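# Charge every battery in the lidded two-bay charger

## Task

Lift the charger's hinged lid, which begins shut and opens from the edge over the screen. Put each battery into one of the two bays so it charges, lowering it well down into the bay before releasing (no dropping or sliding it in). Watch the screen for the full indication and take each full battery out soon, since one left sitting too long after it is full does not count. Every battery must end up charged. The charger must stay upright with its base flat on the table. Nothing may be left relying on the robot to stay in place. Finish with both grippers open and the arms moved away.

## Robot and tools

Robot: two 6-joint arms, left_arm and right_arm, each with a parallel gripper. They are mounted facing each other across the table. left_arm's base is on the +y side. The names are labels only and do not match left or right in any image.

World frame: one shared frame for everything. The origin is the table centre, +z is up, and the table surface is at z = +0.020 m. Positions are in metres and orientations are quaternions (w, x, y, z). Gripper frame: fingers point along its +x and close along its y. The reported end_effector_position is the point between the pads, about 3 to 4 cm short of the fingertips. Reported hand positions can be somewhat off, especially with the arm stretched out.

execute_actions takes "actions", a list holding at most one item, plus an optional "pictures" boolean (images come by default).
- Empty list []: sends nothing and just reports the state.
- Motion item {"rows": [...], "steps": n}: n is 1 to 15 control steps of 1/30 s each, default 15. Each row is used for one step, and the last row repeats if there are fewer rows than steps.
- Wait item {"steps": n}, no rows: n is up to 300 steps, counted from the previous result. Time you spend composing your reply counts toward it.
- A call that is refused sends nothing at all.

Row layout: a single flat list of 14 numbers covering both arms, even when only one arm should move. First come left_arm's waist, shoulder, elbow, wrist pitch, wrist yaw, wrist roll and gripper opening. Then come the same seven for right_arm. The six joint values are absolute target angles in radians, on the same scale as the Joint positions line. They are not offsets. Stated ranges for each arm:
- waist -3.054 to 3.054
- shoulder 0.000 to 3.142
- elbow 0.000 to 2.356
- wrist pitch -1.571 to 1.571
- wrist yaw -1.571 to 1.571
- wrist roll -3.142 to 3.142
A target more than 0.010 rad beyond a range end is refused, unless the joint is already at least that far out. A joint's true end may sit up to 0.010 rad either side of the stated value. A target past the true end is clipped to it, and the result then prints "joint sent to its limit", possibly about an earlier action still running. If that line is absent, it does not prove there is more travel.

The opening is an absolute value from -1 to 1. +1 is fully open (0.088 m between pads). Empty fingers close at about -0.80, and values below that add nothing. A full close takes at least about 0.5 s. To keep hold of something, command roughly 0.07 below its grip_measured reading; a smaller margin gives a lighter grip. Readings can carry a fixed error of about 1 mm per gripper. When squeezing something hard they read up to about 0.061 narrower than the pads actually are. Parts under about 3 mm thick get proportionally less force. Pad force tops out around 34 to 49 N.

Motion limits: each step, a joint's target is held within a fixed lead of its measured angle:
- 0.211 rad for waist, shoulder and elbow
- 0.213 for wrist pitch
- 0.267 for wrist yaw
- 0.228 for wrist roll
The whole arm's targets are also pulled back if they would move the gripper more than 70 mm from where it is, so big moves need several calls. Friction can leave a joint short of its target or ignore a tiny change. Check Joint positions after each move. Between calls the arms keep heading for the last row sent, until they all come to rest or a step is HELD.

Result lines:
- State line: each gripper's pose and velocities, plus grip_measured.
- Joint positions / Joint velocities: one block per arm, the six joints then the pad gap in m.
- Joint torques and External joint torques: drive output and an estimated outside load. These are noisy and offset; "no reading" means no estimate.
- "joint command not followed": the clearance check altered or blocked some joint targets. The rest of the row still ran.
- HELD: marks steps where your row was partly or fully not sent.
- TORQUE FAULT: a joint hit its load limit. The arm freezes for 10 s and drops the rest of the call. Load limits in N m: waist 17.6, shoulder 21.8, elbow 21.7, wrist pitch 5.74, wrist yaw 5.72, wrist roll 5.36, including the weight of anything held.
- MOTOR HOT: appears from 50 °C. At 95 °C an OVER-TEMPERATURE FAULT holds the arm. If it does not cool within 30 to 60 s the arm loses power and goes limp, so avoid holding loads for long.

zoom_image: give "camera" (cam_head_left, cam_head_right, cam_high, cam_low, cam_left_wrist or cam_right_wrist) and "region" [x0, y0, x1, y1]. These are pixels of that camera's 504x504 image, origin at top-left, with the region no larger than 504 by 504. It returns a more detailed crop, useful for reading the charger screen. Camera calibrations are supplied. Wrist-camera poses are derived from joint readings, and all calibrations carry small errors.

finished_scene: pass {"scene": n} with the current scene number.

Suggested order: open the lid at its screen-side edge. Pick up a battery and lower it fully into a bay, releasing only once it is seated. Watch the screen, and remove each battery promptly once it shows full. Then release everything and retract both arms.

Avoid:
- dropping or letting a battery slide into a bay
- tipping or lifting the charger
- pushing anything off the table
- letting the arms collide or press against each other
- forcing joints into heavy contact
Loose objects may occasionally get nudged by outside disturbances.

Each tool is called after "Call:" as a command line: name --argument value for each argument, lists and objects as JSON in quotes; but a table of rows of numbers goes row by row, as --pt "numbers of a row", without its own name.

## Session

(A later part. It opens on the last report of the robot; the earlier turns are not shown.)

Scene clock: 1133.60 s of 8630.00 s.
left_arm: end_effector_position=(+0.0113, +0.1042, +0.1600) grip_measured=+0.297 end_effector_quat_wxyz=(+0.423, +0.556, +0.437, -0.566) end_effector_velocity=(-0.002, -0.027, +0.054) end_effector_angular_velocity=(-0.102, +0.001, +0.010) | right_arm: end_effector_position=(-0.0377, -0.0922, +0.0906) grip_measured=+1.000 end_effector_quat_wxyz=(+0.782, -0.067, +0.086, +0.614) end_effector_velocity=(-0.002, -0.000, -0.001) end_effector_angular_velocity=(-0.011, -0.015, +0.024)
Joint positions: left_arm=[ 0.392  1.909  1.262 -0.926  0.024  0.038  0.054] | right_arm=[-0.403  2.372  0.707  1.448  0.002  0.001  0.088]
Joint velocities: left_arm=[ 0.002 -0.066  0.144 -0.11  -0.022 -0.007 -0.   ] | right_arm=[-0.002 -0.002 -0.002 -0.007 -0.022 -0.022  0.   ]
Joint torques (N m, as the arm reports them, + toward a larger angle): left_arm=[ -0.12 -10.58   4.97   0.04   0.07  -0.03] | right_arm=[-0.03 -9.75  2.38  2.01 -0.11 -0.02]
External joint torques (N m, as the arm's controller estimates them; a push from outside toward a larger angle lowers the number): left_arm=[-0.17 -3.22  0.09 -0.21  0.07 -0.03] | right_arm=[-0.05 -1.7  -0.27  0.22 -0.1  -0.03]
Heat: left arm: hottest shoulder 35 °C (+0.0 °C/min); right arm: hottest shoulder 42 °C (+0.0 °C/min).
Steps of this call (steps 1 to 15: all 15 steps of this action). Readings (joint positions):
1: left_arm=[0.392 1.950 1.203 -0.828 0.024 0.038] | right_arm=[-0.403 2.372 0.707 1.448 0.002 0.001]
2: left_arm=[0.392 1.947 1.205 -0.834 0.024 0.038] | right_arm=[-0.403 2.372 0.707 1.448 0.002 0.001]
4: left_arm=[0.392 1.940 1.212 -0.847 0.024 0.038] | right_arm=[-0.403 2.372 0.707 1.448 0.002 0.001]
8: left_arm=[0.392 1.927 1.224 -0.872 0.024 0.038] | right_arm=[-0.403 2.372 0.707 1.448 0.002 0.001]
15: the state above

Call:
execute_actions --actions '[{"rows":[[0.37,1.9,1.29,-0.945,0.026,0.035,0.225,-0.403,2.36,0.7,1.45,0,0,1],[0.34,1.92,1.305,-0.95,0.026,0.035,0.225,-0.403,2.36,0.7,1.45,0,0,1],[0.3,1.935,1.325,-0.955,0.026,0.035,0.225,-0.403,2.36,0.7,1.45,0,0,1],[0.26,1.95,1.345,-0.96,0.026,0.035,0.225,-0.403,2.36,0.7,1.45,0,0,1],[0.22,1.965,1.365,-0.965,0.026,0.035,0.225,-0.403,2.36,0.7,1.45,0,0,1],[0.18,1.98,1.385,-0.97,0.026,0.035,0.225,-0.403,2.36,0.7,1.45,0,0,1],[0.14,2.0,1.405,-0.97,0.026,0.035,0.225,-0.403,2.36,0.7,1.45,0,0,1],[0.1,2.02,1.425,-0.97,0.026,0.035,0.225,-0.403,2.36,0.7,1.45,0,0,1],[0.06,2.045,1.445,-0.965,0.026,0.035,0.225,-0.403,2.36,0.7,1.45,0,0,1],[0.03,2.075,1.465,-0.955,0.026,0.035,0.225,-0.403,2.36,0.7,1.45,0,0,1],[0.01,2.105,1.485,-0.945,0.026,0.035,0.225,-0.403,2.36,0.7,1.45,0,0,1],[0,2.135,1.5,-0.93,0.026,0.035,0.225,-0.403,2.36,0.7,1.45,0,0,1],[0,2.16,1.505,-0.915,0.026,0.035,0.225,-0.403,2.36,0.7,1.45,0,0,1],[0,2.185,1.505,-0.9,0.026,0.035,0.225,-0.403,2.36,0.7,1.45,0,0,1],[0,2.2,1.505,-0.882,0.026,0.035,0.225,-0.403,2.36,0.7,1.45,0,0,1]]}]' --pictures false

Call:
execute_actions --actions '[{"rows":[[0,2.2,1.505,-0.88,0.026,0.035,0.225,-0.403,2.36,0.7,1.45,0,0,1]],"steps":8}]' --pictures false

Call:
execute_actions --actions '[{"rows":[[0,2.204,1.491,-0.877,0.026,0.035,0.225,-0.403,2.36,0.7,1.45,0,0,1],[0,2.208,1.487,-0.87,0.026,0.035,0.225,-0.403,2.36,0.7,1.45,0,0,1],[0,2.212,1.484,-0.863,0.026,0.035,0.225,-0.403,2.36,0.7,1.45,0,0,1],[0,2.215,1.4815,-0.857,0.026,0.035,0.225,-0.403,2.36,0.7,1.45,0,0,1],[0,2.218,1.479,-0.852,0.026,0.035,0.225,-0.403,2.36,0.7,1.45,0,0,1],[0,2.22,1.477,-0.848,0.026,0.035,0.225,-0.403,2.36,0.7,1.45,0,0,1],[0,2.222,1.4755,-0.8445,0.026,0.035,0.225,-0.403,2.36,0.7,1.45,0,0,1],[0,2.224,1.474,-0.841,0.026,0.035,0.225,-0.403,2.36,0.7,1.45,0,0,1],[0,2.226,1.4725,-0.8375,0.026,0.035,0.225,-0.403,2.36,0.7,1.45,0,0,1],[0,2.228,1.471,-0.834,0.026,0.035,0.225,-0.403,2.36,0.7,1.45,0,0,1],[0,2.23,1.469,-0.8305,0.026,0.035,0.225,-0.403,2.36,0.7,1.45,0,0,1],[0,2.232,1.4675,-0.827,0.026,0.035,0.225,-0.403,2.36,0.7,1.45,0,0,1],[0,2.234,1.466,-0.8235,0.026,0.035,0.225,-0.403,2.36,0.7,1.45,0,0,1],[0,2.236,1.4645,-0.82,0.026,0.035,0.225,-0.403,2.36,0.7,1.45,0,0,1]]}]' --pictures false

Call:
execute_actions --actions '[{"steps":10}]' --pictures false

Scene clock: 1144.47 s of 8630.00 s.
left_arm: end_effector_position=(-0.1431, +0.1136, +0.1372) grip_measured=+0.297 end_effector_quat_wxyz=(+0.306, +0.624, +0.318, -0.645) end_effector_velocity=(-0.111, -0.005, -0.226) end_effector_angular_velocity=(+0.133, -0.104, -0.229) | right_arm: end_effector_position=(-0.0377, -0.0922, +0.0906) grip_measured=+1.000 end_effector_quat_wxyz=(+0.782, -0.067, +0.086, +0.614) end_effector_velocity=(-0.002, -0.000, -0.001) end_effector_angular_velocity=(-0.012, -0.018, +0.014)
Joint positions: left_arm=[-0.002  2.127  1.489 -0.914  0.03   0.038  0.054] | right_arm=[-0.403  2.372  0.707  1.448  0.002  0.001  0.088]
Joint velocities: left_arm=[-0.222  0.711  0.168  0.374 -0.007  0.007 -0.   ] | right_arm=[ 0.002 -0.002 -0.002 -0.007 -0.007 -0.022  0.   ]
Joint torques (N m, as the arm reports them, + toward a larger angle): left_arm=[ 2.2  -8.61  4.33  0.14 -0.18 -0.06] | right_arm=[-0.03 -9.76  2.38  2.02 -0.11 -0.02]
External joint torques (N m, as the arm's controller estimates them; a push from outside toward a larger angle lowers the number): left_arm=[ 0.23  0.61 -0.57 -0.03 -0.02 -0.04] | right_arm=[-0.07 -1.75 -0.25  0.23 -0.1  -0.03]
Heat: left arm: hottest shoulder 37 °C (+2.0 °C/min); right arm: hottest shoulder 42 °C (+0.0 °C/min).
Steps of this call (steps 1 to 30: the robot went on to your last target; steps 31 to 311: nothing new was sent; steps 312 to 326: all 15 steps of this action). Readings (joint positions):
312: left_arm=[0.392 1.904 1.273 -0.940 0.024 0.038] | right_arm=[-0.403 2.372 0.707 1.448 0.002 0.001]
313: left_arm=[0.386 1.904 1.277 -0.943 0.023 0.038] | right_arm=[-0.403 2.372 0.707 1.448 0.002 0.001]
315: left_arm=[0.353 1.914 1.297 -0.953 0.021 0.038] | right_arm=[-0.403 2.372 0.707 1.448 0.002 0.001]
319: left_arm=[0.208 1.963 1.373 -0.962 0.022 0.038] | right_arm=[-0.403 2.372 0.707 1.448 0.002 0.001]
326: the state above

Scene clock: 1144.73 s of 8630.00 s.
left_arm: end_effector_position=(-0.1436, +0.1120, +0.1135) grip_measured=+0.297 end_effector_quat_wxyz=(+0.302, +0.633, +0.323, -0.635) end_effector_velocity=(-0.013, -0.021, +0.013) end_effector_angular_velocity=(-0.070, +0.040, +0.010) | right_arm: end_effector_position=(-0.0377, -0.0922, +0.0906) grip_measured=+1.000 end_effector_quat_wxyz=(+0.782, -0.067, +0.086, +0.614) end_effector_velocity=(+0.002, -0.001, -0.002) end_effector_angular_velocity=(-0.018, -0.001, +0.001)
Joint positions: left_arm=[-0.001  2.194  1.495 -0.884  0.028  0.038  0.054] | right_arm=[-0.403  2.372  0.707  1.448  0.002  0.001  0.088]
Joint velocities: left_arm=[ 0.002  0.002  0.061  0.022 -0.007 -0.007  0.   ] | right_arm=[-0.007 -0.007 -0.002 -0.022 -0.007 -0.007  0.   ]
Joint torques (N m, as the arm reports them, + toward a larger angle): left_arm=[ 0.12 -9.99  4.75  0.29 -0.08 -0.07] | right_arm=[-0.03 -9.76  2.38  2.01 -0.11 -0.02]
External joint torques (N m, as the arm's controller estimates them; a push from outside toward a larger angle lowers the number): left_arm=[ 0.09 -0.57 -0.31 -0.07 -0.09 -0.07] | right_arm=[ 0.02 -1.72 -0.26  0.23 -0.11 -0.03]
Heat: left arm: hottest shoulder 37 °C (+2.0 °C/min); right arm: hottest shoulder 42 °C (+0.0 °C/min).
Steps of this call (steps 1 to 8: all 8 steps of this action). Readings (joint positions):
1: left_arm=[-0.006 2.148 1.492 -0.903 0.030 0.038] | right_arm=[-0.403 2.372 0.707 1.448 0.002 0.001]
2: left_arm=[-0.007 2.165 1.493 -0.896 0.030 0.038] | right_arm=[-0.403 2.372 0.707 1.448 0.002 0.001]
4: left_arm=[-0.004 2.187 1.493 -0.893 0.029 0.038] | right_arm=[-0.403 2.372 0.707 1.448 0.002 0.001]
8: the state above

Scene clock: 1145.23 s of 8630.00 s.
left_arm: end_effector_position=(-0.1443, +0.1109, +0.0987) grip_measured=+0.297 end_effector_quat_wxyz=(+0.303, +0.631, +0.322, -0.637) end_effector_velocity=(+0.007, +0.010, -0.015) end_effector_angular_velocity=(+0.042, -0.039, +0.019) | right_arm: end_effector_position=(-0.0377, -0.0922, +0.0906) grip_measured=+1.000 end_effector_quat_wxyz=(+0.782, -0.067, +0.086, +0.614) end_effector_velocity=(+0.002, -0.000, +0.004) end_effector_angular_velocity=(+0.014, +0.006, -0.002)
Joint positions: left_arm=[-0.001  2.219  1.472 -0.829  0.028  0.038  0.054] | right_arm=[-0.403  2.372  0.707  1.448  0.002  0.001  0.088]
Joint velocities: left_arm=[-0.002  0.027 -0.022 -0.007 -0.007 -0.022 -0.   ] | right_arm=[-0.007 -0.007 -0.002  0.007 -0.007  0.007  0.   ]
Joint torques (N m, as the arm reports them, + toward a larger angle): left_arm=[ 0.2  -9.2   3.43  0.37 -0.06 -0.04] | right_arm=[-0.03 -9.75  2.38  2.01 -0.1  -0.02]
External joint torques (N m, as the arm's controller estimates them; a push from outside toward a larger angle lowers the number): left_arm=[ 0.18  0.59 -1.61  0.   -0.07 -0.04] | right_arm=[ 0.   -1.67 -0.28  0.21 -0.1  -0.03]
Heat: left arm: hottest shoulder 37 °C (+2.0 °C/min); right arm: hottest shoulder 42 °C (+0.0 °C/min).
Steps of this call (steps 1 to 15: all 15 steps of this action). Readings (joint positions):
1: left_arm=[-0.001 2.194 1.496 -0.881 0.028 0.038] | right_arm=[-0.403 2.372 0.707 1.448 0.002 0.001]
2: left_arm=[-0.001 2.194 1.496 -0.878 0.028 0.038] | right_arm=[-0.403 2.372 0.707 1.448 0.002 0.001]
4: left_arm=[-0.001 2.195 1.493 -0.871 0.028 0.038] | right_arm=[-0.403 2.372 0.707 1.448 0.002 0.001]
8: left_arm=[-0.001 2.205 1.484 -0.852 0.028 0.038] | right_arm=[-0.403 2.372 0.707 1.448 0.002 0.001]
15: the state above

Scene clock: 1145.57 s of 8630.00 s.
left_arm: end_effector_position=(-0.1450, +0.1098, +0.0983) grip_measured=+0.297 end_effector_quat_wxyz=(+0.304, +0.629, +0.321, -0.639) end_effector_velocity=(+0.002, +0.002, +0.001) end_effector_angular_velocity=(+0.002, -0.010, +0.005) | right_arm: end_effector_position=(-0.0377, -0.0922, +0.0906) grip_measured=+1.000 end_effector_quat_wxyz=(+0.782, -0.067, +0.086, +0.614) end_effector_velocity=(+0.002, -0.001, -0.003) end_effector_angular_velocity=(-0.019, -0.004, -0.008)
Joint positions: left_arm=[-0.001  2.22   1.471 -0.821  0.028  0.038  0.054] | right_arm=[-0.403  2.372  0.707  1.448  0.002  0.001  0.088]
Joint velocities: left_arm=[-0.002 -0.007 -0.007 -0.007 -0.007 -0.007 -0.   ] | right_arm=[-0.002 -0.002  0.002 -0.022  0.007 -0.007  0.   ]
Joint torques (N m, as the arm reports them, + toward a larger angle): left_arm=[ 0.15 -8.78  3.15  0.24 -0.07 -0.03] | right_arm=[-0.02 -9.75  2.38  2.01 -0.1  -0.02]
External joint torques (N m, as the arm's controller estimates them; a push from outside toward a larger angle lowers the number): left_arm=[ 0.15  0.67 -1.8  -0.08 -0.08 -0.03] | right_arm=[-0.01 -1.77 -0.25  0.25 -0.11 -0.03]
Heat: left arm: hottest shoulder 37 °C (+2.0 °C/min); right arm: hottest shoulder 42 °C (+0.0 °C/min).
Steps of this call (steps 1 to 10: the robot went on to your last target). Readings (joint positions):
1: left_arm=[-0.001 2.220 1.471 -0.827 0.028 0.038] | right_arm=[-0.403 2.372 0.707 1.448 0.002 0.001]
2: left_arm=[-0.001 2.220 1.471 -0.824 0.028 0.038] | right_arm=[-0.403 2.372 0.707 1.448 0.002 0.001]
4: left_arm=[-0.001 2.220 1.471 -0.822 0.028 0.038] | right_arm=[-0.403 2.372 0.707 1.448 0.002 0.001]
8: left_arm=[-0.001 2.220 1.471 -0.822 0.028 0.038] | right_arm=[-0.403 2.372 0.707 1.448 0.002 0.001]
10: the state above

Call:
execute_actions --actions '[{"rows":[[0,2.228,1.47,-0.822,0.026,0.035,0.33,-0.403,2.36,0.7,1.45,0,0,1],[0,2.228,1.47,-0.822,0.026,0.035,0.42,-0.403,2.36,0.7,1.45,0,0,1],[0,2.228,1.47,-0.822,0.026,0.035,0.55,-0.403,2.36,0.7,1.45,0,0,1],[0,2.228,1.47,-0.822,0.026,0.035,0.55,-0.403,2.36,0.7,1.45,0,0,1],[0,2.228,1.47,-0.822,0.026,0.035,0.55,-0.403,2.36,0.7,1.45,0,0,1],[0,2.228,1.47,-0.822,0.026,0.035,0.55,-0.403,2.36,0.7,1.45,0,0,1],[0,2.228,1.47,-0.822,0.026,0.035,0.55,-0.403,2.36,0.7,1.45,0,0,1],[0,2.195,1.48,-0.835,0.026,0.035,0.55,-0.403,2.36,0.7,1.45,0,0,1],[0,2.175,1.485,-0.86,0.026,0.035,0.55,-0.403,2.36,0.7,1.45,0,0,1],[0,2.155,1.49,-0.885,0.026,0.035,0.55,-0.403,2.36,0.7,1.45,0,0,1],[0,2.135,1.49,-0.91,0.026,0.035,0.55,-0.403,2.36,0.7,1.45,0,0,1],[0,2.11,1.485,-0.93,0.026,0.035,0.55,-0.403,2.36,0.7,1.45,0,0,1],[0,2.08,1.46,-0.94,0.026,0.035,0.55,-0.403,2.36,0.7,1.45,0,0,1],[0,2.05,1.43,-0.94,0.026,0.035,0.55,-0.403,2.36,0.7,1.45,0,0,1],[0,2.02,1.39,-0.93,0.01,0.02,0.55,-0.403,2.36,0.7,1.45,0,0,1]]}]' --pictures false

Call:
execute_actions --actions '[{"rows":[[-0.025,1.99,1.345,-0.915,0,0,0.55,-0.403,2.36,0.7,1.45,0,0,1],[-0.025,1.96,1.3,-0.9,0,0,0.55,-0.403,2.36,0.7,1.45,0,0,1],[-0.025,1.93,1.255,-0.885,0,0,0.55,-0.403,2.36,0.7,1.45,0,0,1],[-0.025,1.9,1.21,-0.87,0,0,0.55,-0.403,2.36,0.7,1.45,0,0,1],[-0.025,1.87,1.165,-0.855,0,0,0.55,-0.403,2.36,0.7,1.45,0,0,1],[-0.025,1.84,1.12,-0.84,0,0,0.55,-0.403,2.36,0.7,1.45,0,0,1],[-0.025,1.81,1.075,-0.825,0,0,0.55,-0.403,2.36,0.7,1.45,0,0,1],[-0.025,1.785,1.03,-0.805,0,0,0.55,-0.403,2.36,0.7,1.45,0,0,1],[-0.025,1.765,0.99,-0.785,0,0,0.55,-0.403,2.36,0.7,1.45,0,0,1],[-0.025,1.75,0.955,-0.765,0,0,0.55,-0.403,2.36,0.7,1.45,0,0,1],[-0.025,1.742,0.93,-0.75,0,0,0.55,-0.403,2.36,0.7,1.45,0,0,1],[-0.025,1.742,0.92,-0.744,0,0,0.55,-0.403,2.36,0.7,1.45,0,0,1]]}]' --pictures false

Call:
execute_actions --actions '[{"steps":12}]'

Scene clock: 1153.13 s of 8630.00 s.
left_arm: end_effector_position=(-0.1358, +0.1224, +0.1321) grip_measured=+0.545 end_effector_quat_wxyz=(+0.304, +0.632, +0.323, -0.635) end_effector_velocity=(+0.067, +0.060, +0.234) end_effector_angular_velocity=(-0.415, +0.122, +0.150) | right_arm: end_effector_position=(-0.0377, -0.0922, +0.0906) grip_measured=+1.000 end_effector_quat_wxyz=(+0.782, -0.067, +0.086, +0.614) end_effector_velocity=(+0.002, -0.002, -0.004) end_effector_angular_velocity=(-0.023, -0.000, +0.001)
Joint positions: left_arm=[-0.001  2.116  1.45  -0.914  0.026  0.035  0.066] | right_arm=[-0.403  2.372  0.707  1.448  0.002  0.001  0.088]
Joint velocities: left_arm=[-0.002 -0.989 -0.554 -0.022 -0.139 -0.154  0.001] | right_arm=[-0.007 -0.002 -0.002 -0.022 -0.007 -0.007  0.   ]
Joint torques (N m, as the arm reports them, + toward a larger angle): left_arm=[  0.2  -12.6    2.73  -0.17  -0.2   -0.05] | right_arm=[-0.04 -9.75  2.38  2.02 -0.1  -0.02]
External joint torques (N m, as the arm's controller estimates them; a push from outside toward a larger angle lowers the number): left_arm=[ 0.15 -3.91 -1.77 -0.16 -0.18 -0.05] | right_arm=[-0.01 -1.77 -0.21  0.25 -0.1  -0.03]
Heat: left arm: hottest shoulder 37 °C (+2.0 °C/min); right arm: hottest shoulder 42 °C (+0.0 °C/min).
Steps of this call (steps 1 to 15: the robot went on to your last target; steps 16 to 212: nothing new was sent; steps 213 to 227: all 15 steps of this action). Readings (joint positions):
213: left_arm=[-0.001 2.220 1.471 -0.821 0.028 0.038] | right_arm=[-0.403 2.372 0.707 1.448 0.002 0.001]
214: left_arm=[-0.001 2.220 1.471 -0.821 0.028 0.038] | right_arm=[-0.403 2.372 0.707 1.448 0.002 0.001]
216: left_arm=[-0.001 2.220 1.471 -0.821 0.028 0.038] | right_arm=[-0.403 2.372 0.707 1.448 0.002 0.001]
220: left_arm=[-0.001 2.220 1.471 -0.822 0.028 0.038] | right_arm=[-0.403 2.372 0.707 1.448 0.002 0.001]
227: the state above

Scene clock: 1153.63 s of 8630.00 s.
left_arm: end_effector_position=(-0.0766, +0.2105, +0.1306) grip_measured=+0.547 end_effector_quat_wxyz=(+0.313, +0.636, +0.319, -0.629) end_effector_velocity=(+0.028, +0.036, -0.035) end_effector_angular_velocity=(+0.017, -0.022, +0.019) | right_arm: end_effector_position=(-0.0377, -0.0922, +0.0906) grip_measured=+1.000 end_effector_quat_wxyz=(+0.782, -0.067, +0.086, +0.614) end_effector_velocity=(+0.002, -0.001, +0.002) end_effector_angular_velocity=(+0.006, -0.007, +0.001)
Joint positions: left_arm=[-0.023  1.765  0.94  -0.759  0.003  0.003  0.066] | right_arm=[-0.403  2.372  0.707  1.448  0.002  0.001  0.088]
Joint velocities: left_arm=[-0.002 -0.056 -0.237  0.154 -0.007 -0.022 -0.   ] | right_arm=[-0.007 -0.002 -0.002  0.007 -0.007 -0.007  0.   ]
Joint torques (N m, as the arm reports them, + toward a larger angle): left_arm=[-0.21 -9.19  3.59  0.46 -0.11 -0.04] | right_arm=[-0.03 -9.75  2.39  2.01 -0.1  -0.02]
External joint torques (N m, as the arm's controller estimates them; a push from outside toward a larger angle lowers the number): left_arm=[-0.17 -2.75 -1.77 -0.06 -0.11 -0.04] | right_arm=[-0.05 -1.81 -0.21  0.25 -0.1  -0.03]
Heat: left arm: hottest shoulder 37 °C (+2.0 °C/min); right arm: hottest shoulder 42 °C (+0.0 °C/min).
Steps of this call (steps 1 to 15: all 15 steps of this action). Readings (joint positions):
1: left_arm=[-0.002 2.082 1.427 -0.915 0.019 0.027] | right_arm=[-0.403 2.372 0.707 1.448 0.002 0.001]
2: left_arm=[-0.005 2.045 1.398 -0.912 0.011 0.019] | right_arm=[-0.403 2.372 0.707 1.448 0.002 0.001]
4: left_arm=[-0.014 1.975 1.324 -0.895 0.008 0.011] | right_arm=[-0.403 2.372 0.707 1.448 0.002 0.001]
8: left_arm=[-0.023 1.864 1.148 -0.845 0.004 0.005] | right_arm=[-0.403 2.372 0.707 1.448 0.002 0.001]
15: the state above

Scene clock: 1154.03 s of 8630.00 s.
left_arm: end_effector_position=(-0.0757, +0.2117, +0.1300) grip_measured=+0.547 end_effector_quat_wxyz=(+0.315, +0.633, +0.318, -0.631) end_effector_velocity=(+0.001, +0.000, -0.001) end_effector_angular_velocity=(-0.006, -0.004, -0.010) | right_arm: end_effector_position=(-0.0377, -0.0922, +0.0906) grip_measured=+1.000 end_effector_quat_wxyz=(+0.782, -0.067, +0.086, +0.614) end_effector_velocity=(+0.002, -0.001, -0.001) end_effector_angular_velocity=(-0.013, -0.021, -0.005)
Joint positions: left_arm=[-0.023  1.755  0.925 -0.746  0.003  0.003  0.066] | right_arm=[-0.403  2.372  0.707  1.448  0.002  0.001  0.088]
Joint velocities: left_arm=[-0.002 -0.002 -0.007  0.007 -0.007  0.007 -0.   ] | right_arm=[-0.002 -0.002 -0.002 -0.007  0.007 -0.022  0.   ]
Joint torques (N m, as the arm reports them, + toward a larger angle): left_arm=[-0.16 -8.68  3.02  0.32 -0.13 -0.08] | right_arm=[-0.04 -9.75  2.38  2.01 -0.1  -0.02]
External joint torques (N m, as the arm's controller estimates them; a push from outside toward a larger angle lowers the number): left_arm=[-0.19 -2.61 -1.74 -0.02 -0.12 -0.08] | right_arm=[-0.03 -1.8  -0.22  0.25 -0.11 -0.03]
Heat: left arm: hottest shoulder 37 °C (+2.0 °C/min); right arm: hottest shoulder 42 °C (+0.0 °C/min).
Steps of this call (steps 1 to 12: the robot went on to your last target). Readings (joint positions):
1: left_arm=[-0.023 1.764 0.934 -0.755 0.003 0.003] | right_arm=[-0.403 2.372 0.707 1.448 0.002 0.001]
2: left_arm=[-0.023 1.762 0.931 -0.751 0.003 0.003] | right_arm=[-0.403 2.372 0.707 1.448 0.002 0.001]
4: left_arm=[-0.023 1.759 0.928 -0.748 0.003 0.003] | right_arm=[-0.403 2.372 0.707 1.448 0.002 0.001]
8: left_arm=[-0.023 1.755 0.927 -0.746 0.003 0.003] | right_arm=[-0.403 2.372 0.707 1.448 0.002 0.001]
12: the state above
camera_calibration (this result's frames):
cam_left_wrist: T_world_to_cam=[[-0.82877, 0.558614, 0.0330256, -0.184377], [0.537942, 0.779065, 0.321987, -0.137791], [0.154137, 0.284619, -0.946168, 0.153421], [0, 0, 0, 1]] pos_world=[-0.10233, 0.166677, 0.195618]
cam_right_wrist: T_world_to_cam=[[0.978063, -0.208249, -0.0050544, 0.0299554], [-0.120597, -0.546277, -0.828877, 0.048355], [0.169852, 0.811304, -0.559408, 0.205385], [0, 0, 0, 1]] pos_world=[-0.0583517, -0.133976, 0.155126]

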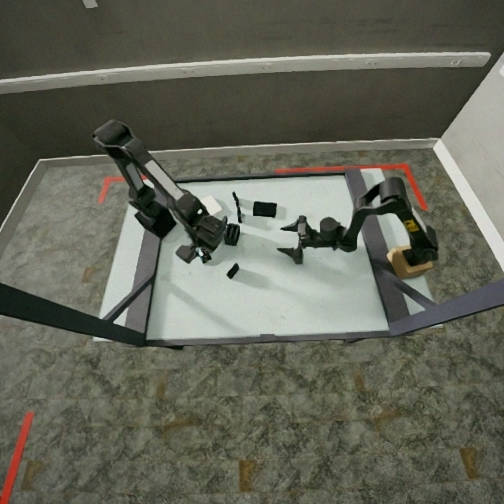

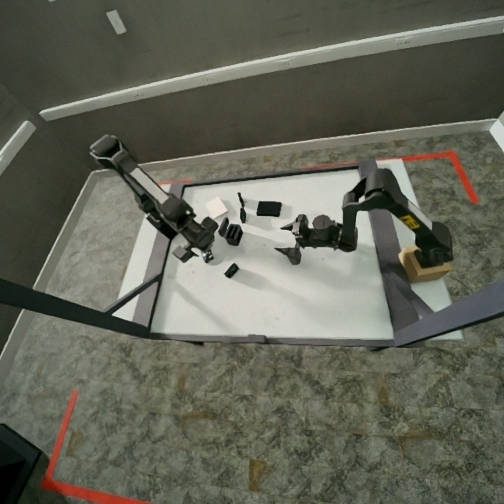

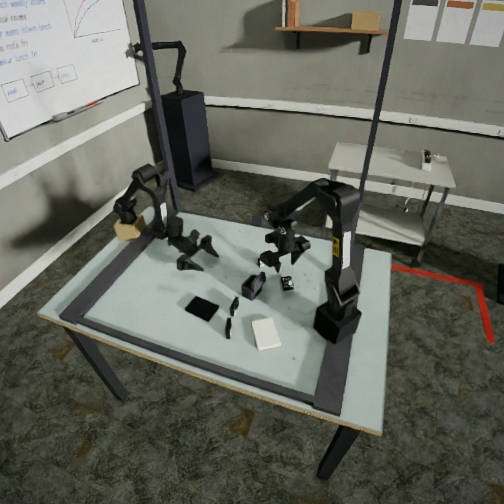

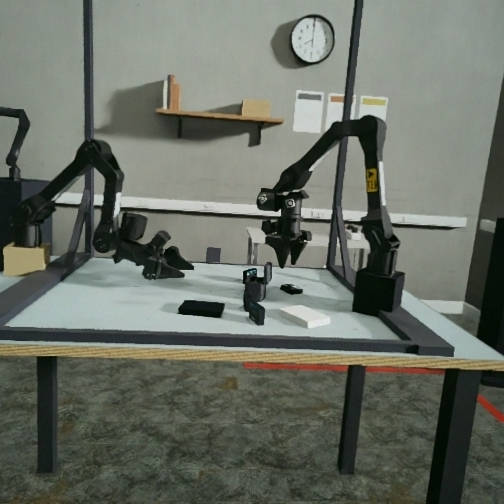

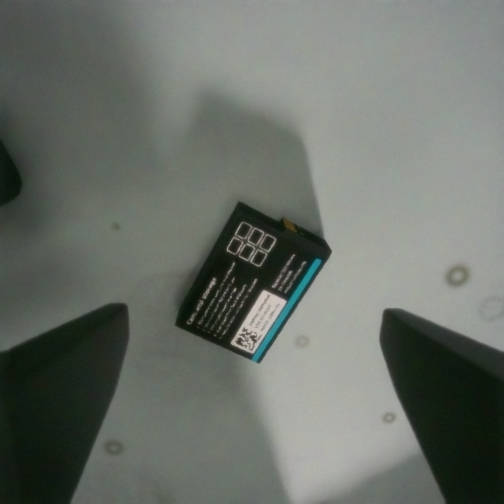

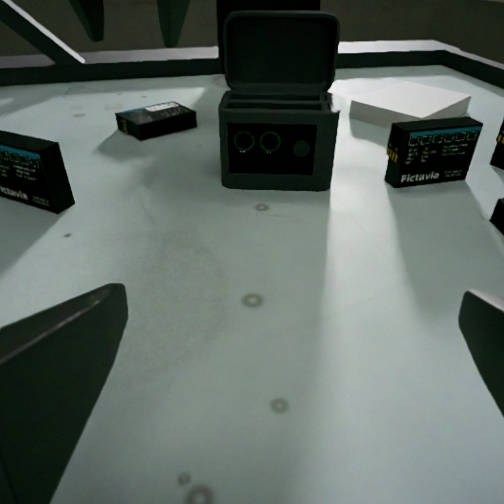

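Call:
execute_actions --actions '[{"rows":[[-0.025,1.73,0.9,-0.738,0,0.53,0.55,-0.403,2.36,0.7,1.45,0,0,1],[-0.025,1.72,0.885,-0.732,0,0.53,0.55,-0.403,2.36,0.7,1.45,0,0,1],[-0.025,1.71,0.87,-0.726,0,0.53,0.55,-0.403,2.36,0.7,1.45,0,0,1],[-0.025,1.703,0.862,-0.722,0,0.53,0.55,-0.403,2.36,0.7,1.45,0,0,1]],"steps":15}]'

Scene clock: 1166.77 s of 8630.00 s.
left_arm: end_effector_position=(-0.0684, +0.2212, +0.1280) grip_measured=+0.548 end_effector_quat_wxyz=(+0.143, +0.692, +0.144, -0.692) end_effector_velocity=(+0.001, +0.001, +0.001) end_effector_angular_velocity=(-0.002, -0.007, -0.054) | right_arm: end_effector_position=(-0.0377, -0.0922, +0.0906) grip_measured=+1.000 end_effector_quat_wxyz=(+0.782, -0.067, +0.086, +0.614) end_effector_velocity=(+0.002, -0.001, -0.001) end_effector_angular_velocity=(-0.009, -0.007, -0.008)
Joint positions: left_arm=[-0.023  1.716  0.868 -0.724  0.002  0.522  0.066] | right_arm=[-0.403  2.372  0.707  1.448  0.002  0.001  0.088]
Joint velocities: left_arm=[-0.002 -0.007 -0.002 -0.007 -0.007  0.051 -0.   ] | right_arm=[-0.002 -0.002 -0.002 -0.007  0.007 -0.007  0.   ]
Joint torques (N m, as the arm reports them, + toward a larger angle): left_arm=[-0.06 -8.23  3.05  0.33 -0.05  0.16] | right_arm=[-0.03 -9.75  2.39  2.01 -0.11 -0.01]
External joint torques (N m, as the arm's controller estimates them; a push from outside toward a larger angle lowers the number): left_arm=[-0.07 -2.45 -1.68 -0.01 -0.07  0.16] | right_arm=[-0.03 -1.69 -0.26  0.22 -0.1  -0.03]
Heat: left arm: hottest shoulder 37 °C (+2.0 °C/min); right arm: hottest shoulder 42 °C (+0.0 °C/min).
Steps of this call (steps 1 to 30: the robot went on to your last target; steps 31 to 367: nothing new was sent; steps 368 to 382: all 15 steps of this action). Readings (joint positions):
368: left_arm=[-0.023 1.754 0.923 -0.743 0.002 0.045] | right_arm=[-0.403 2.372 0.707 1.448 0.002 0.001]
369: left_arm=[-0.023 1.749 0.916 -0.738 0.002 0.114] | right_arm=[-0.403 2.372 0.707 1.448 0.002 0.001]
371: left_arm=[-0.023 1.734 0.895 -0.734 0.002 0.243] | right_arm=[-0.403 2.372 0.707 1.448 0.002 0.001]
375: left_arm=[-0.023 1.720 0.871 -0.727 0.002 0.455] | right_arm=[-0.403 2.372 0.707 1.448 0.002 0.001]
382: the state above
camera_calibration (this result's frames):
cam_left_wrist: T_world_to_cam=[[-0.443282, 0.895799, 0.0323371, -0.231679], [0.854394, 0.411331, 0.317518, -0.0448704], [0.271131, 0.168378, -0.947701, 0.181586], [0, 0, 0, 1]] pos_world=[-0.113596, 0.195419, 0.193828]
cam_right_wrist: T_world_to_cam=[[0.978063, -0.208249, -0.0050544, 0.0299554], [-0.120597, -0.546277, -0.828877, 0.048355], [0.169852, 0.811304, -0.559408, 0.205385], [0, 0, 0, 1]] pos_world=[-0.0583517, -0.133976, 0.155126]

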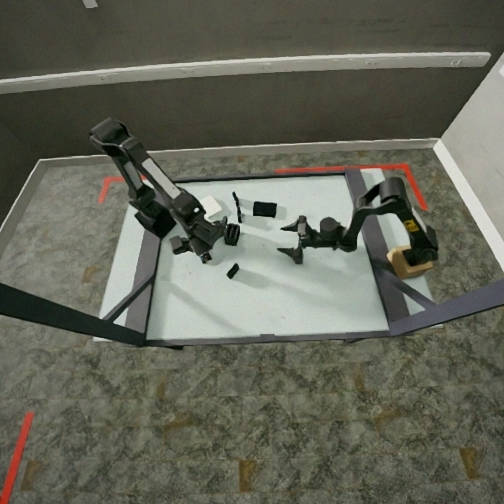

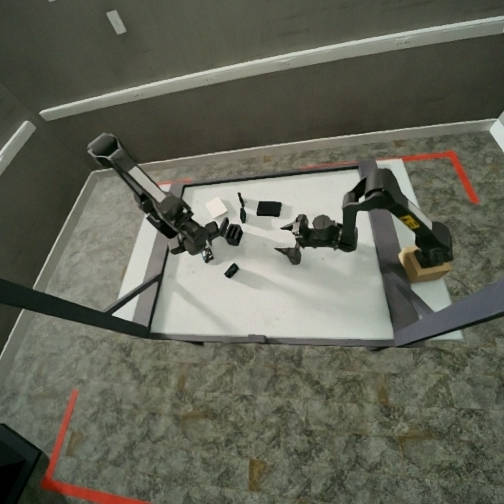

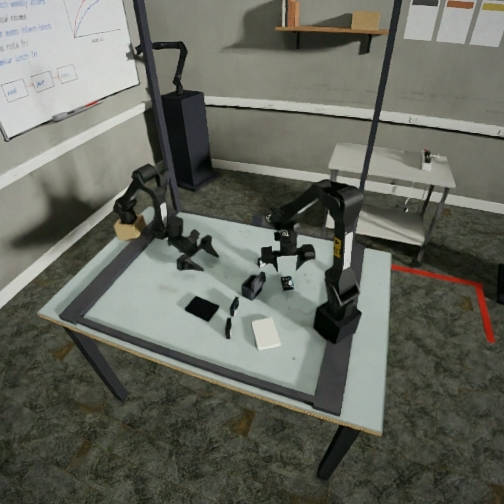

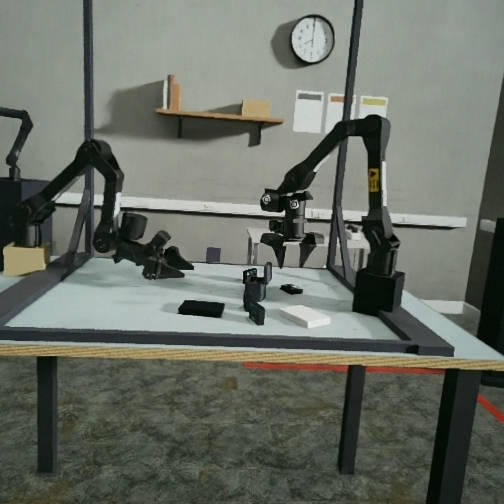

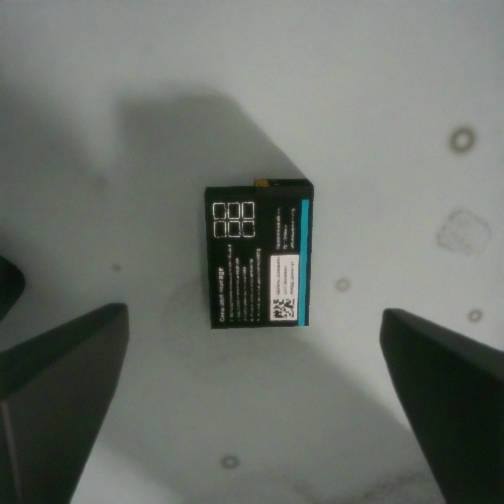

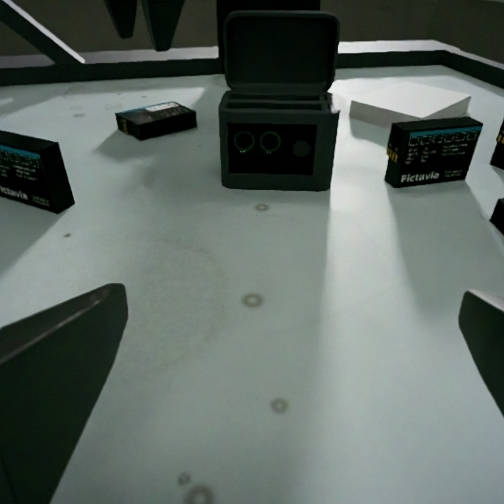

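Call:
execute_actions --actions '[{"rows":[[-0.028,1.74,0.855,-0.7,0,0.53,0.3,-0.403,2.36,0.7,1.45,0,0,1],[-0.028,1.755,0.846,-0.678,0,0.53,0.3,-0.403,2.36,0.7,1.45,0,0,1],[-0.028,1.77,0.837,-0.655,0,0.53,0.3,-0.403,2.36,0.7,1.45,0,0,1],[-0.028,1.785,0.828,-0.632,0,0.53,0.3,-0.403,2.36,0.7,1.45,0,0,1],[-0.028,1.80,0.82,-0.609,0,0.53,0.3,-0.403,2.36,0.7,1.45,0,0,1],[-0.028,1.815,0.812,-0.586,0,0.53,0.3,-0.403,2.36,0.7,1.45,0,0,1],[-0.028,1.83,0.804,-0.563,0,0.53,0.3,-0.403,2.36,0.7,1.45,0,0,1],[-0.028,1.845,0.797,-0.541,0,0.53,0.3,-0.403,2.36,0.7,1.45,0,0,1],[-0.028,1.86,0.79,-0.519,0,0.53,0.3,-0.403,2.36,0.7,1.45,0,0,1],[-0.028,1.875,0.784,-0.498,0,0.53,0.3,-0.403,2.36,0.7,1.45,0,0,1],[-0.028,1.888,0.779,-0.48,0,0.53,0.3,-0.403,2.36,0.7,1.45,0,0,1],[-0.028,1.898,0.775,-0.466,0,0.53,0.3,-0.403,2.36,0.7,1.45,0,0,1],[-0.028,1.906,0.772,-0.455,0,0.53,0.3,-0.403,2.36,0.7,1.45,0,0,1],[-0.028,1.913,0.769,-0.446,0,0.53,0.3,-0.403,2.36,0.7,1.45,0,0,1]],"steps":15}]' --pictures false

Call:
execute_actions --actions '[]'

Scene clock: 1172.83 s of 8630.00 s.
left_arm: end_effector_position=(-0.0713, +0.2147, +0.0757) grip_measured=+0.304 end_effector_quat_wxyz=(+0.151, +0.692, +0.126, -0.695) end_effector_velocity=(-0.089, -0.028, -0.033) end_effector_angular_velocity=(-0.004, +0.509, +0.033) | right_arm: end_effector_position=(-0.0377, -0.0922, +0.0906) grip_measured=+1.000 end_effector_quat_wxyz=(+0.782, -0.067, +0.086, +0.614) end_effector_velocity=(+0.002, -0.001, -0.001) end_effector_angular_velocity=(-0.013, -0.021, -0.005)
Joint positions: left_arm=[-0.031  1.869  0.79  -0.466 -0.023  0.53   0.054] | right_arm=[-0.403  2.372  0.707  1.448  0.002  0.001  0.088]
Joint velocities: left_arm=[ 0.022  0.134 -0.002  0.447  0.403 -0.022 -0.001] | right_arm=[-0.002 -0.002 -0.002 -0.007  0.007 -0.022  0.   ]
Joint torques (N m, as the arm reports them, + toward a larger angle): left_arm=[ 0.29 -3.53  0.77  0.02  0.55  0.06] | right_arm=[-0.03 -9.75  2.38  2.01 -0.1  -0.02]
External joint torques (N m, as the arm's controller estimates them; a push from outside toward a larger angle lowers the number): left_arm=[ 0.6   2.72 -3.13 -0.21  0.77  0.05] | right_arm=[ 0.02 -1.71 -0.28  0.23 -0.11 -0.03]
Heat: left arm: hottest shoulder 37 °C (+2.0 °C/min); right arm: hottest shoulder 42 °C (+0.0 °C/min).
Steps of this call (steps 1 to 15: the robot went on to your last target; steps 16 to 167: nothing new was sent; steps 168 to 182: all 15 steps of this action). Readings (joint positions):
168: left_arm=[-0.023 1.716 0.866 -0.720 0.002 0.526] | right_arm=[-0.403 2.372 0.707 1.448 0.002 0.001]
169: left_arm=[-0.023 1.720 0.863 -0.710 0.002 0.526] | right_arm=[-0.403 2.372 0.707 1.448 0.002 0.001]
171: left_arm=[-0.024 1.737 0.854 -0.675 0.002 0.526] | right_arm=[-0.403 2.372 0.707 1.448 0.002 0.001]
175: left_arm=[-0.025 1.798 0.822 -0.596 0.002 0.526] | right_arm=[-0.403 2.372 0.707 1.448 0.002 0.001]
182: the state above

Scene clock: 1172.83 s of 8630.00 s.
left_arm: end_effector_position=(-0.0713, +0.2147, +0.0757) grip_measured=+0.304 end_effector_quat_wxyz=(+0.151, +0.692, +0.126, -0.695) end_effector_velocity=(-0.089, -0.028, -0.033) end_effector_angular_velocity=(-0.004, +0.509, +0.033) | right_arm: end_effector_position=(-0.0377, -0.0922, +0.0906) grip_measured=+1.000 end_effector_quat_wxyz=(+0.782, -0.067, +0.086, +0.614) end_effector_velocity=(+0.002, -0.001, -0.001) end_effector_angular_velocity=(-0.013, -0.021, -0.005)
Joint positions: left_arm=[-0.031  1.869  0.79  -0.466 -0.023  0.53   0.054] | right_arm=[-0.403  2.372  0.707  1.448  0.002  0.001  0.088]
Joint velocities: left_arm=[ 0.022  0.134 -0.002  0.447  0.403 -0.022 -0.001] | right_arm=[-0.002 -0.002 -0.002 -0.007  0.007 -0.022  0.   ]
Joint torques (N m, as the arm reports them, + toward a larger angle): left_arm=[ 0.29 -3.53  0.77  0.02  0.55  0.06] | right_arm=[-0.03 -9.75  2.38  2.01 -0.1  -0.02]
External joint torques (N m, as the arm's controller estimates them; a push from outside toward a larger angle lowers the number): left_arm=[ 0.6   2.72 -3.13 -0.21  0.77  0.05] | right_arm=[ 0.02 -1.71 -0.28  0.23 -0.11 -0.03]
Heat: left arm: hottest shoulder 37 °C (+2.0 °C/min); right arm: hottest shoulder 42 °C (+0.0 °C/min).
camera_calibration (this result's frames):
cam_left_wrist: T_world_to_cam=[[-0.429544, 0.903044, -0.00181075, -0.223444], [0.859625, 0.409503, 0.305536, -0.02153], [0.276654, 0.129685, -0.952179, 0.142899], [0, 0, 0, 1]] pos_world=[-0.117005, 0.192065, 0.142239]
cam_right_wrist: T_world_to_cam=[[0.978063, -0.208249, -0.0050544, 0.0299554], [-0.120597, -0.546277, -0.828877, 0.048355], [0.169852, 0.811304, -0.559408, 0.205385], [0, 0, 0, 1]] pos_world=[-0.0583517, -0.133976, 0.155126]

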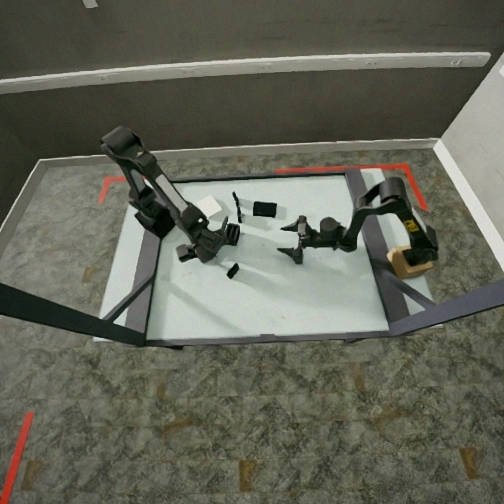

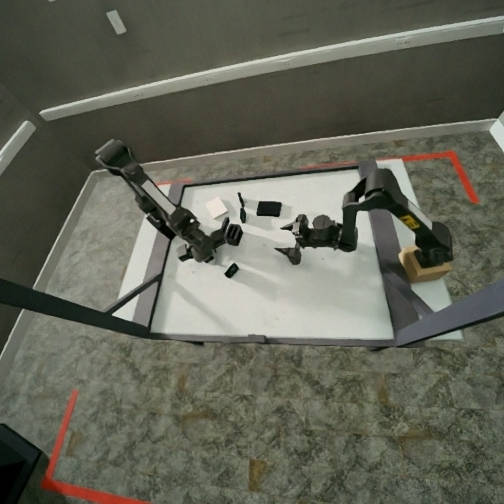

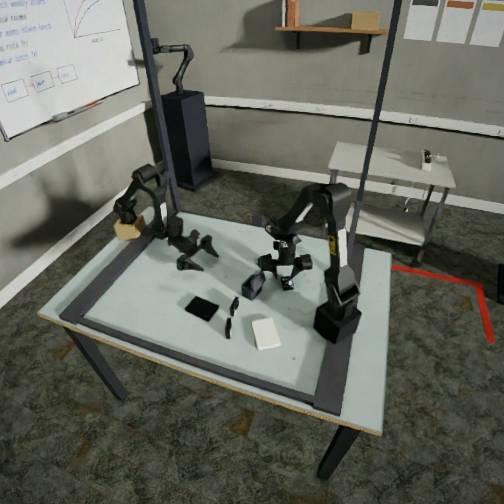

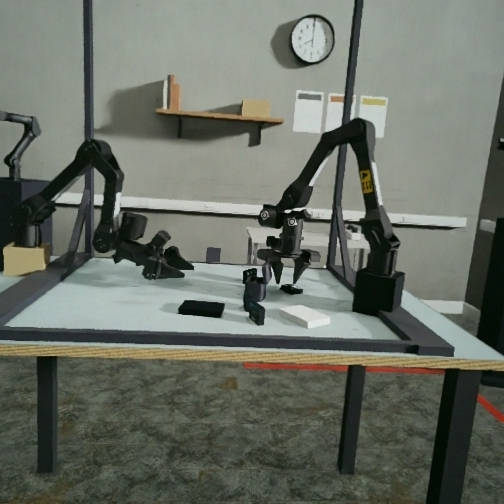

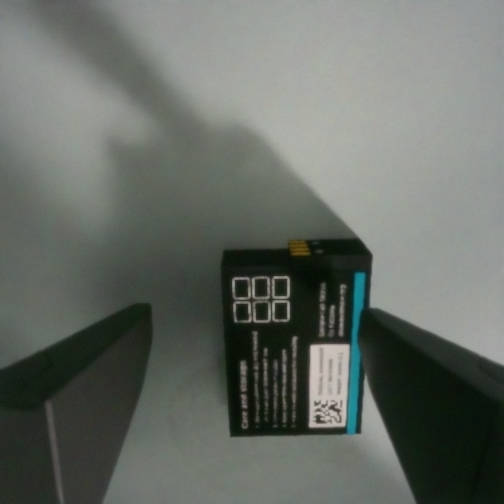

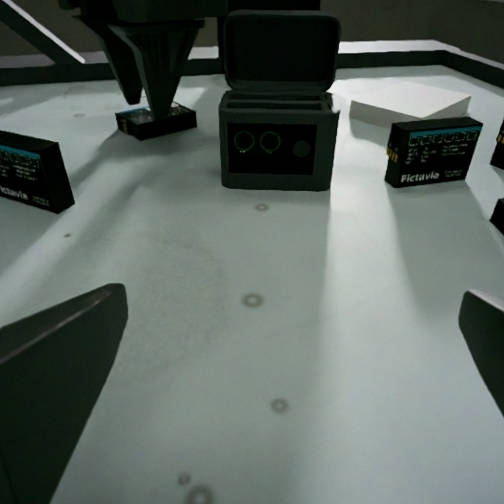

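The gripper bar hits the lid. Lift.

Call:
execute_actions --actions '[{"rows":[[-0.028,1.85,0.8,-0.49,0,0.53,0.3,-0.403,2.36,0.7,1.45,0,0,1],[-0.028,1.83,0.81,-0.52,0,0.53,0.3,-0.403,2.36,0.7,1.45,0,0,1],[-0.028,1.81,0.82,-0.55,0,0.53,0.3,-0.403,2.36,0.7,1.45,0,0,1],[-0.028,1.79,0.83,-0.58,0,0.53,0.3,-0.403,2.36,0.7,1.45,0,0,1],[-0.028,1.77,0.84,-0.61,0,0.53,0.3,-0.403,2.36,0.7,1.45,0,0,1],[-0.028,1.75,0.85,-0.64,0,0.53,0.3,-0.403,2.36,0.7,1.45,0,0,1],[-0.028,1.73,0.86,-0.67,0,0.53,0.3,-0.403,2.36,0.7,1.45,0,0,1],[-0.028,1.715,0.868,-0.70,0,0.53,0.3,-0.403,2.36,0.7,1.45,0,0,1],[-0.028,1.70,0.875,-0.724,0,0.53,0.3,-0.403,2.36,0.7,1.45,0,0,1]],"steps":15}]'

Scene clock: 1176.27 s of 8630.00 s.
left_arm: end_effector_position=(-0.0714, +0.2198, +0.1295) grip_measured=+0.303 end_effector_quat_wxyz=(+0.141, +0.690, +0.133, -0.697) end_effector_velocity=(+0.021, +0.023, -0.000) end_effector_angular_velocity=(+0.098, -0.101, +0.005) | right_arm: end_effector_position=(-0.0377, -0.0922, +0.0906) grip_measured=+1.000 end_effector_quat_wxyz=(+0.782, -0.067, +0.086, +0.614) end_effector_velocity=(-0.002, -0.000, -0.001) end_effector_angular_velocity=(-0.008, -0.001, +0.021)
Joint positions: left_arm=[-0.031  1.711  0.87  -0.716 -0.002  0.533  0.054] | right_arm=[-0.403  2.372  0.707  1.448  0.002  0.001  0.088]
Joint velocities: left_arm=[-0.002 -0.002 -0.002 -0.139 -0.022 -0.007 -0.   ] | right_arm=[-0.002 -0.002 -0.002 -0.007 -0.022 -0.007  0.   ]
Joint torques (N m, as the arm reports them, + toward a larger angle): left_arm=[ 0.37 -7.93  4.14  0.18  0.06 -0.04] | right_arm=[-0.03 -9.75  2.38  2.01 -0.11 -0.02]
External joint torques (N m, as the arm's controller estimates them; a push from outside toward a larger angle lowers the number): left_arm=[ 0.4  -2.18 -0.58 -0.21  0.03 -0.04] | right_arm=[-0.06 -1.77 -0.23  0.24 -0.1  -0.03]
Heat: left arm: hottest shoulder 36 °C (+1.0 °C/min); right arm: hottest shoulder 43 °C (+1.0 °C/min).
Steps of this call (steps 1 to 30: the robot went on to your last target; steps 31 to 88: nothing new was sent; steps 89 to 103: all 15 steps of this action). Readings (joint positions):
89: left_arm=[-0.031 1.901 0.774 -0.453 -0.002 0.533] | right_arm=[-0.403 2.372 0.707 1.448 0.002 0.001]
90: left_arm=[-0.031 1.894 0.779 -0.473 -0.002 0.533] | right_arm=[-0.403 2.372 0.707 1.448 0.002 0.001]
92: left_arm=[-0.031 1.861 0.793 -0.520 -0.002 0.533] | right_arm=[-0.403 2.372 0.707 1.448 0.002 0.001]
96: left_arm=[-0.031 1.774 0.839 -0.625 -0.002 0.533] | right_arm=[-0.403 2.372 0.707 1.448 0.002 0.001]
103: the state above
camera_calibration (this result's frames):
cam_left_wrist: T_world_to_cam=[[-0.425953, 0.90446, 0.0227284, -0.231258], [0.864122, 0.399256, 0.306411, -0.0374649], [0.268062, 0.150157, -0.951628, 0.188391], [0, 0, 0, 1]] pos_world=[-0.116631, 0.195833, 0.196014]
cam_right_wrist: T_world_to_cam=[[0.978063, -0.208249, -0.0050544, 0.0299554], [-0.120597, -0.546277, -0.828877, 0.048355], [0.169852, 0.811304, -0.559408, 0.205385], [0, 0, 0, 1]] pos_world=[-0.0583517, -0.133976, 0.155126]

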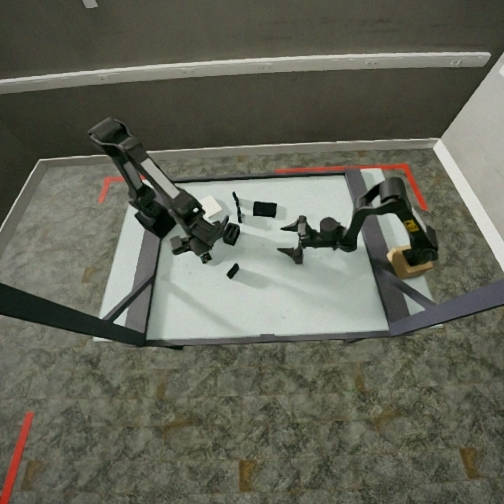

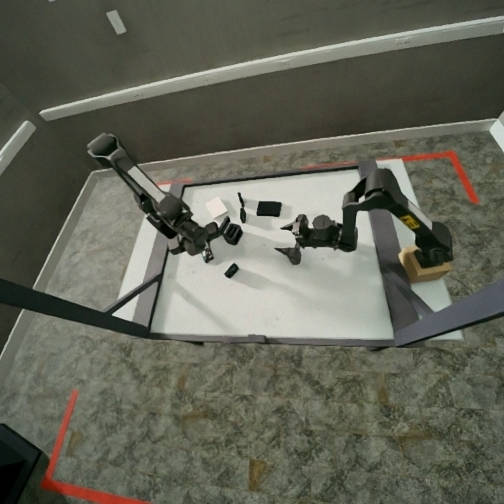

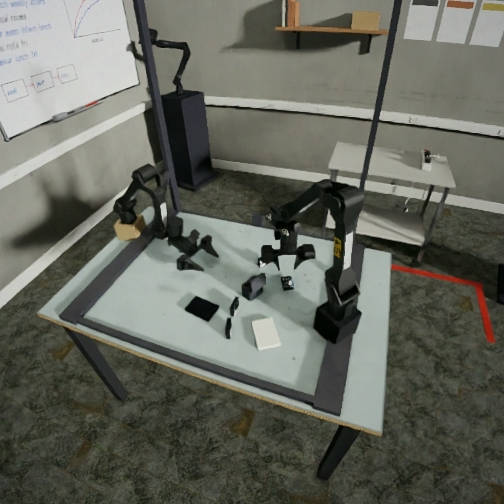

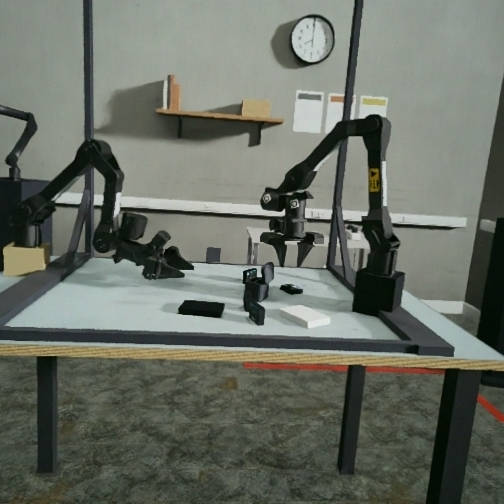

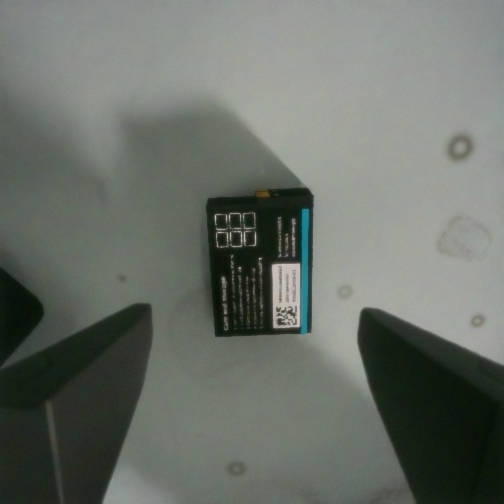

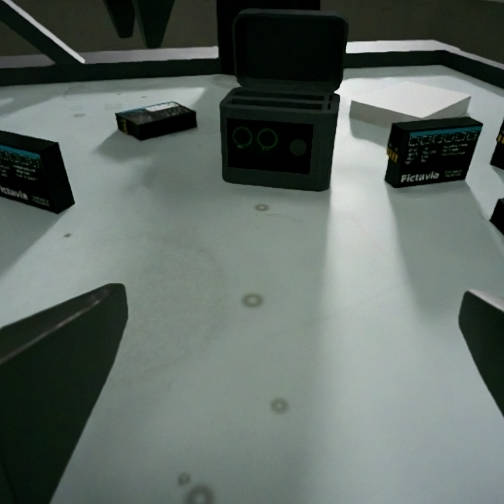

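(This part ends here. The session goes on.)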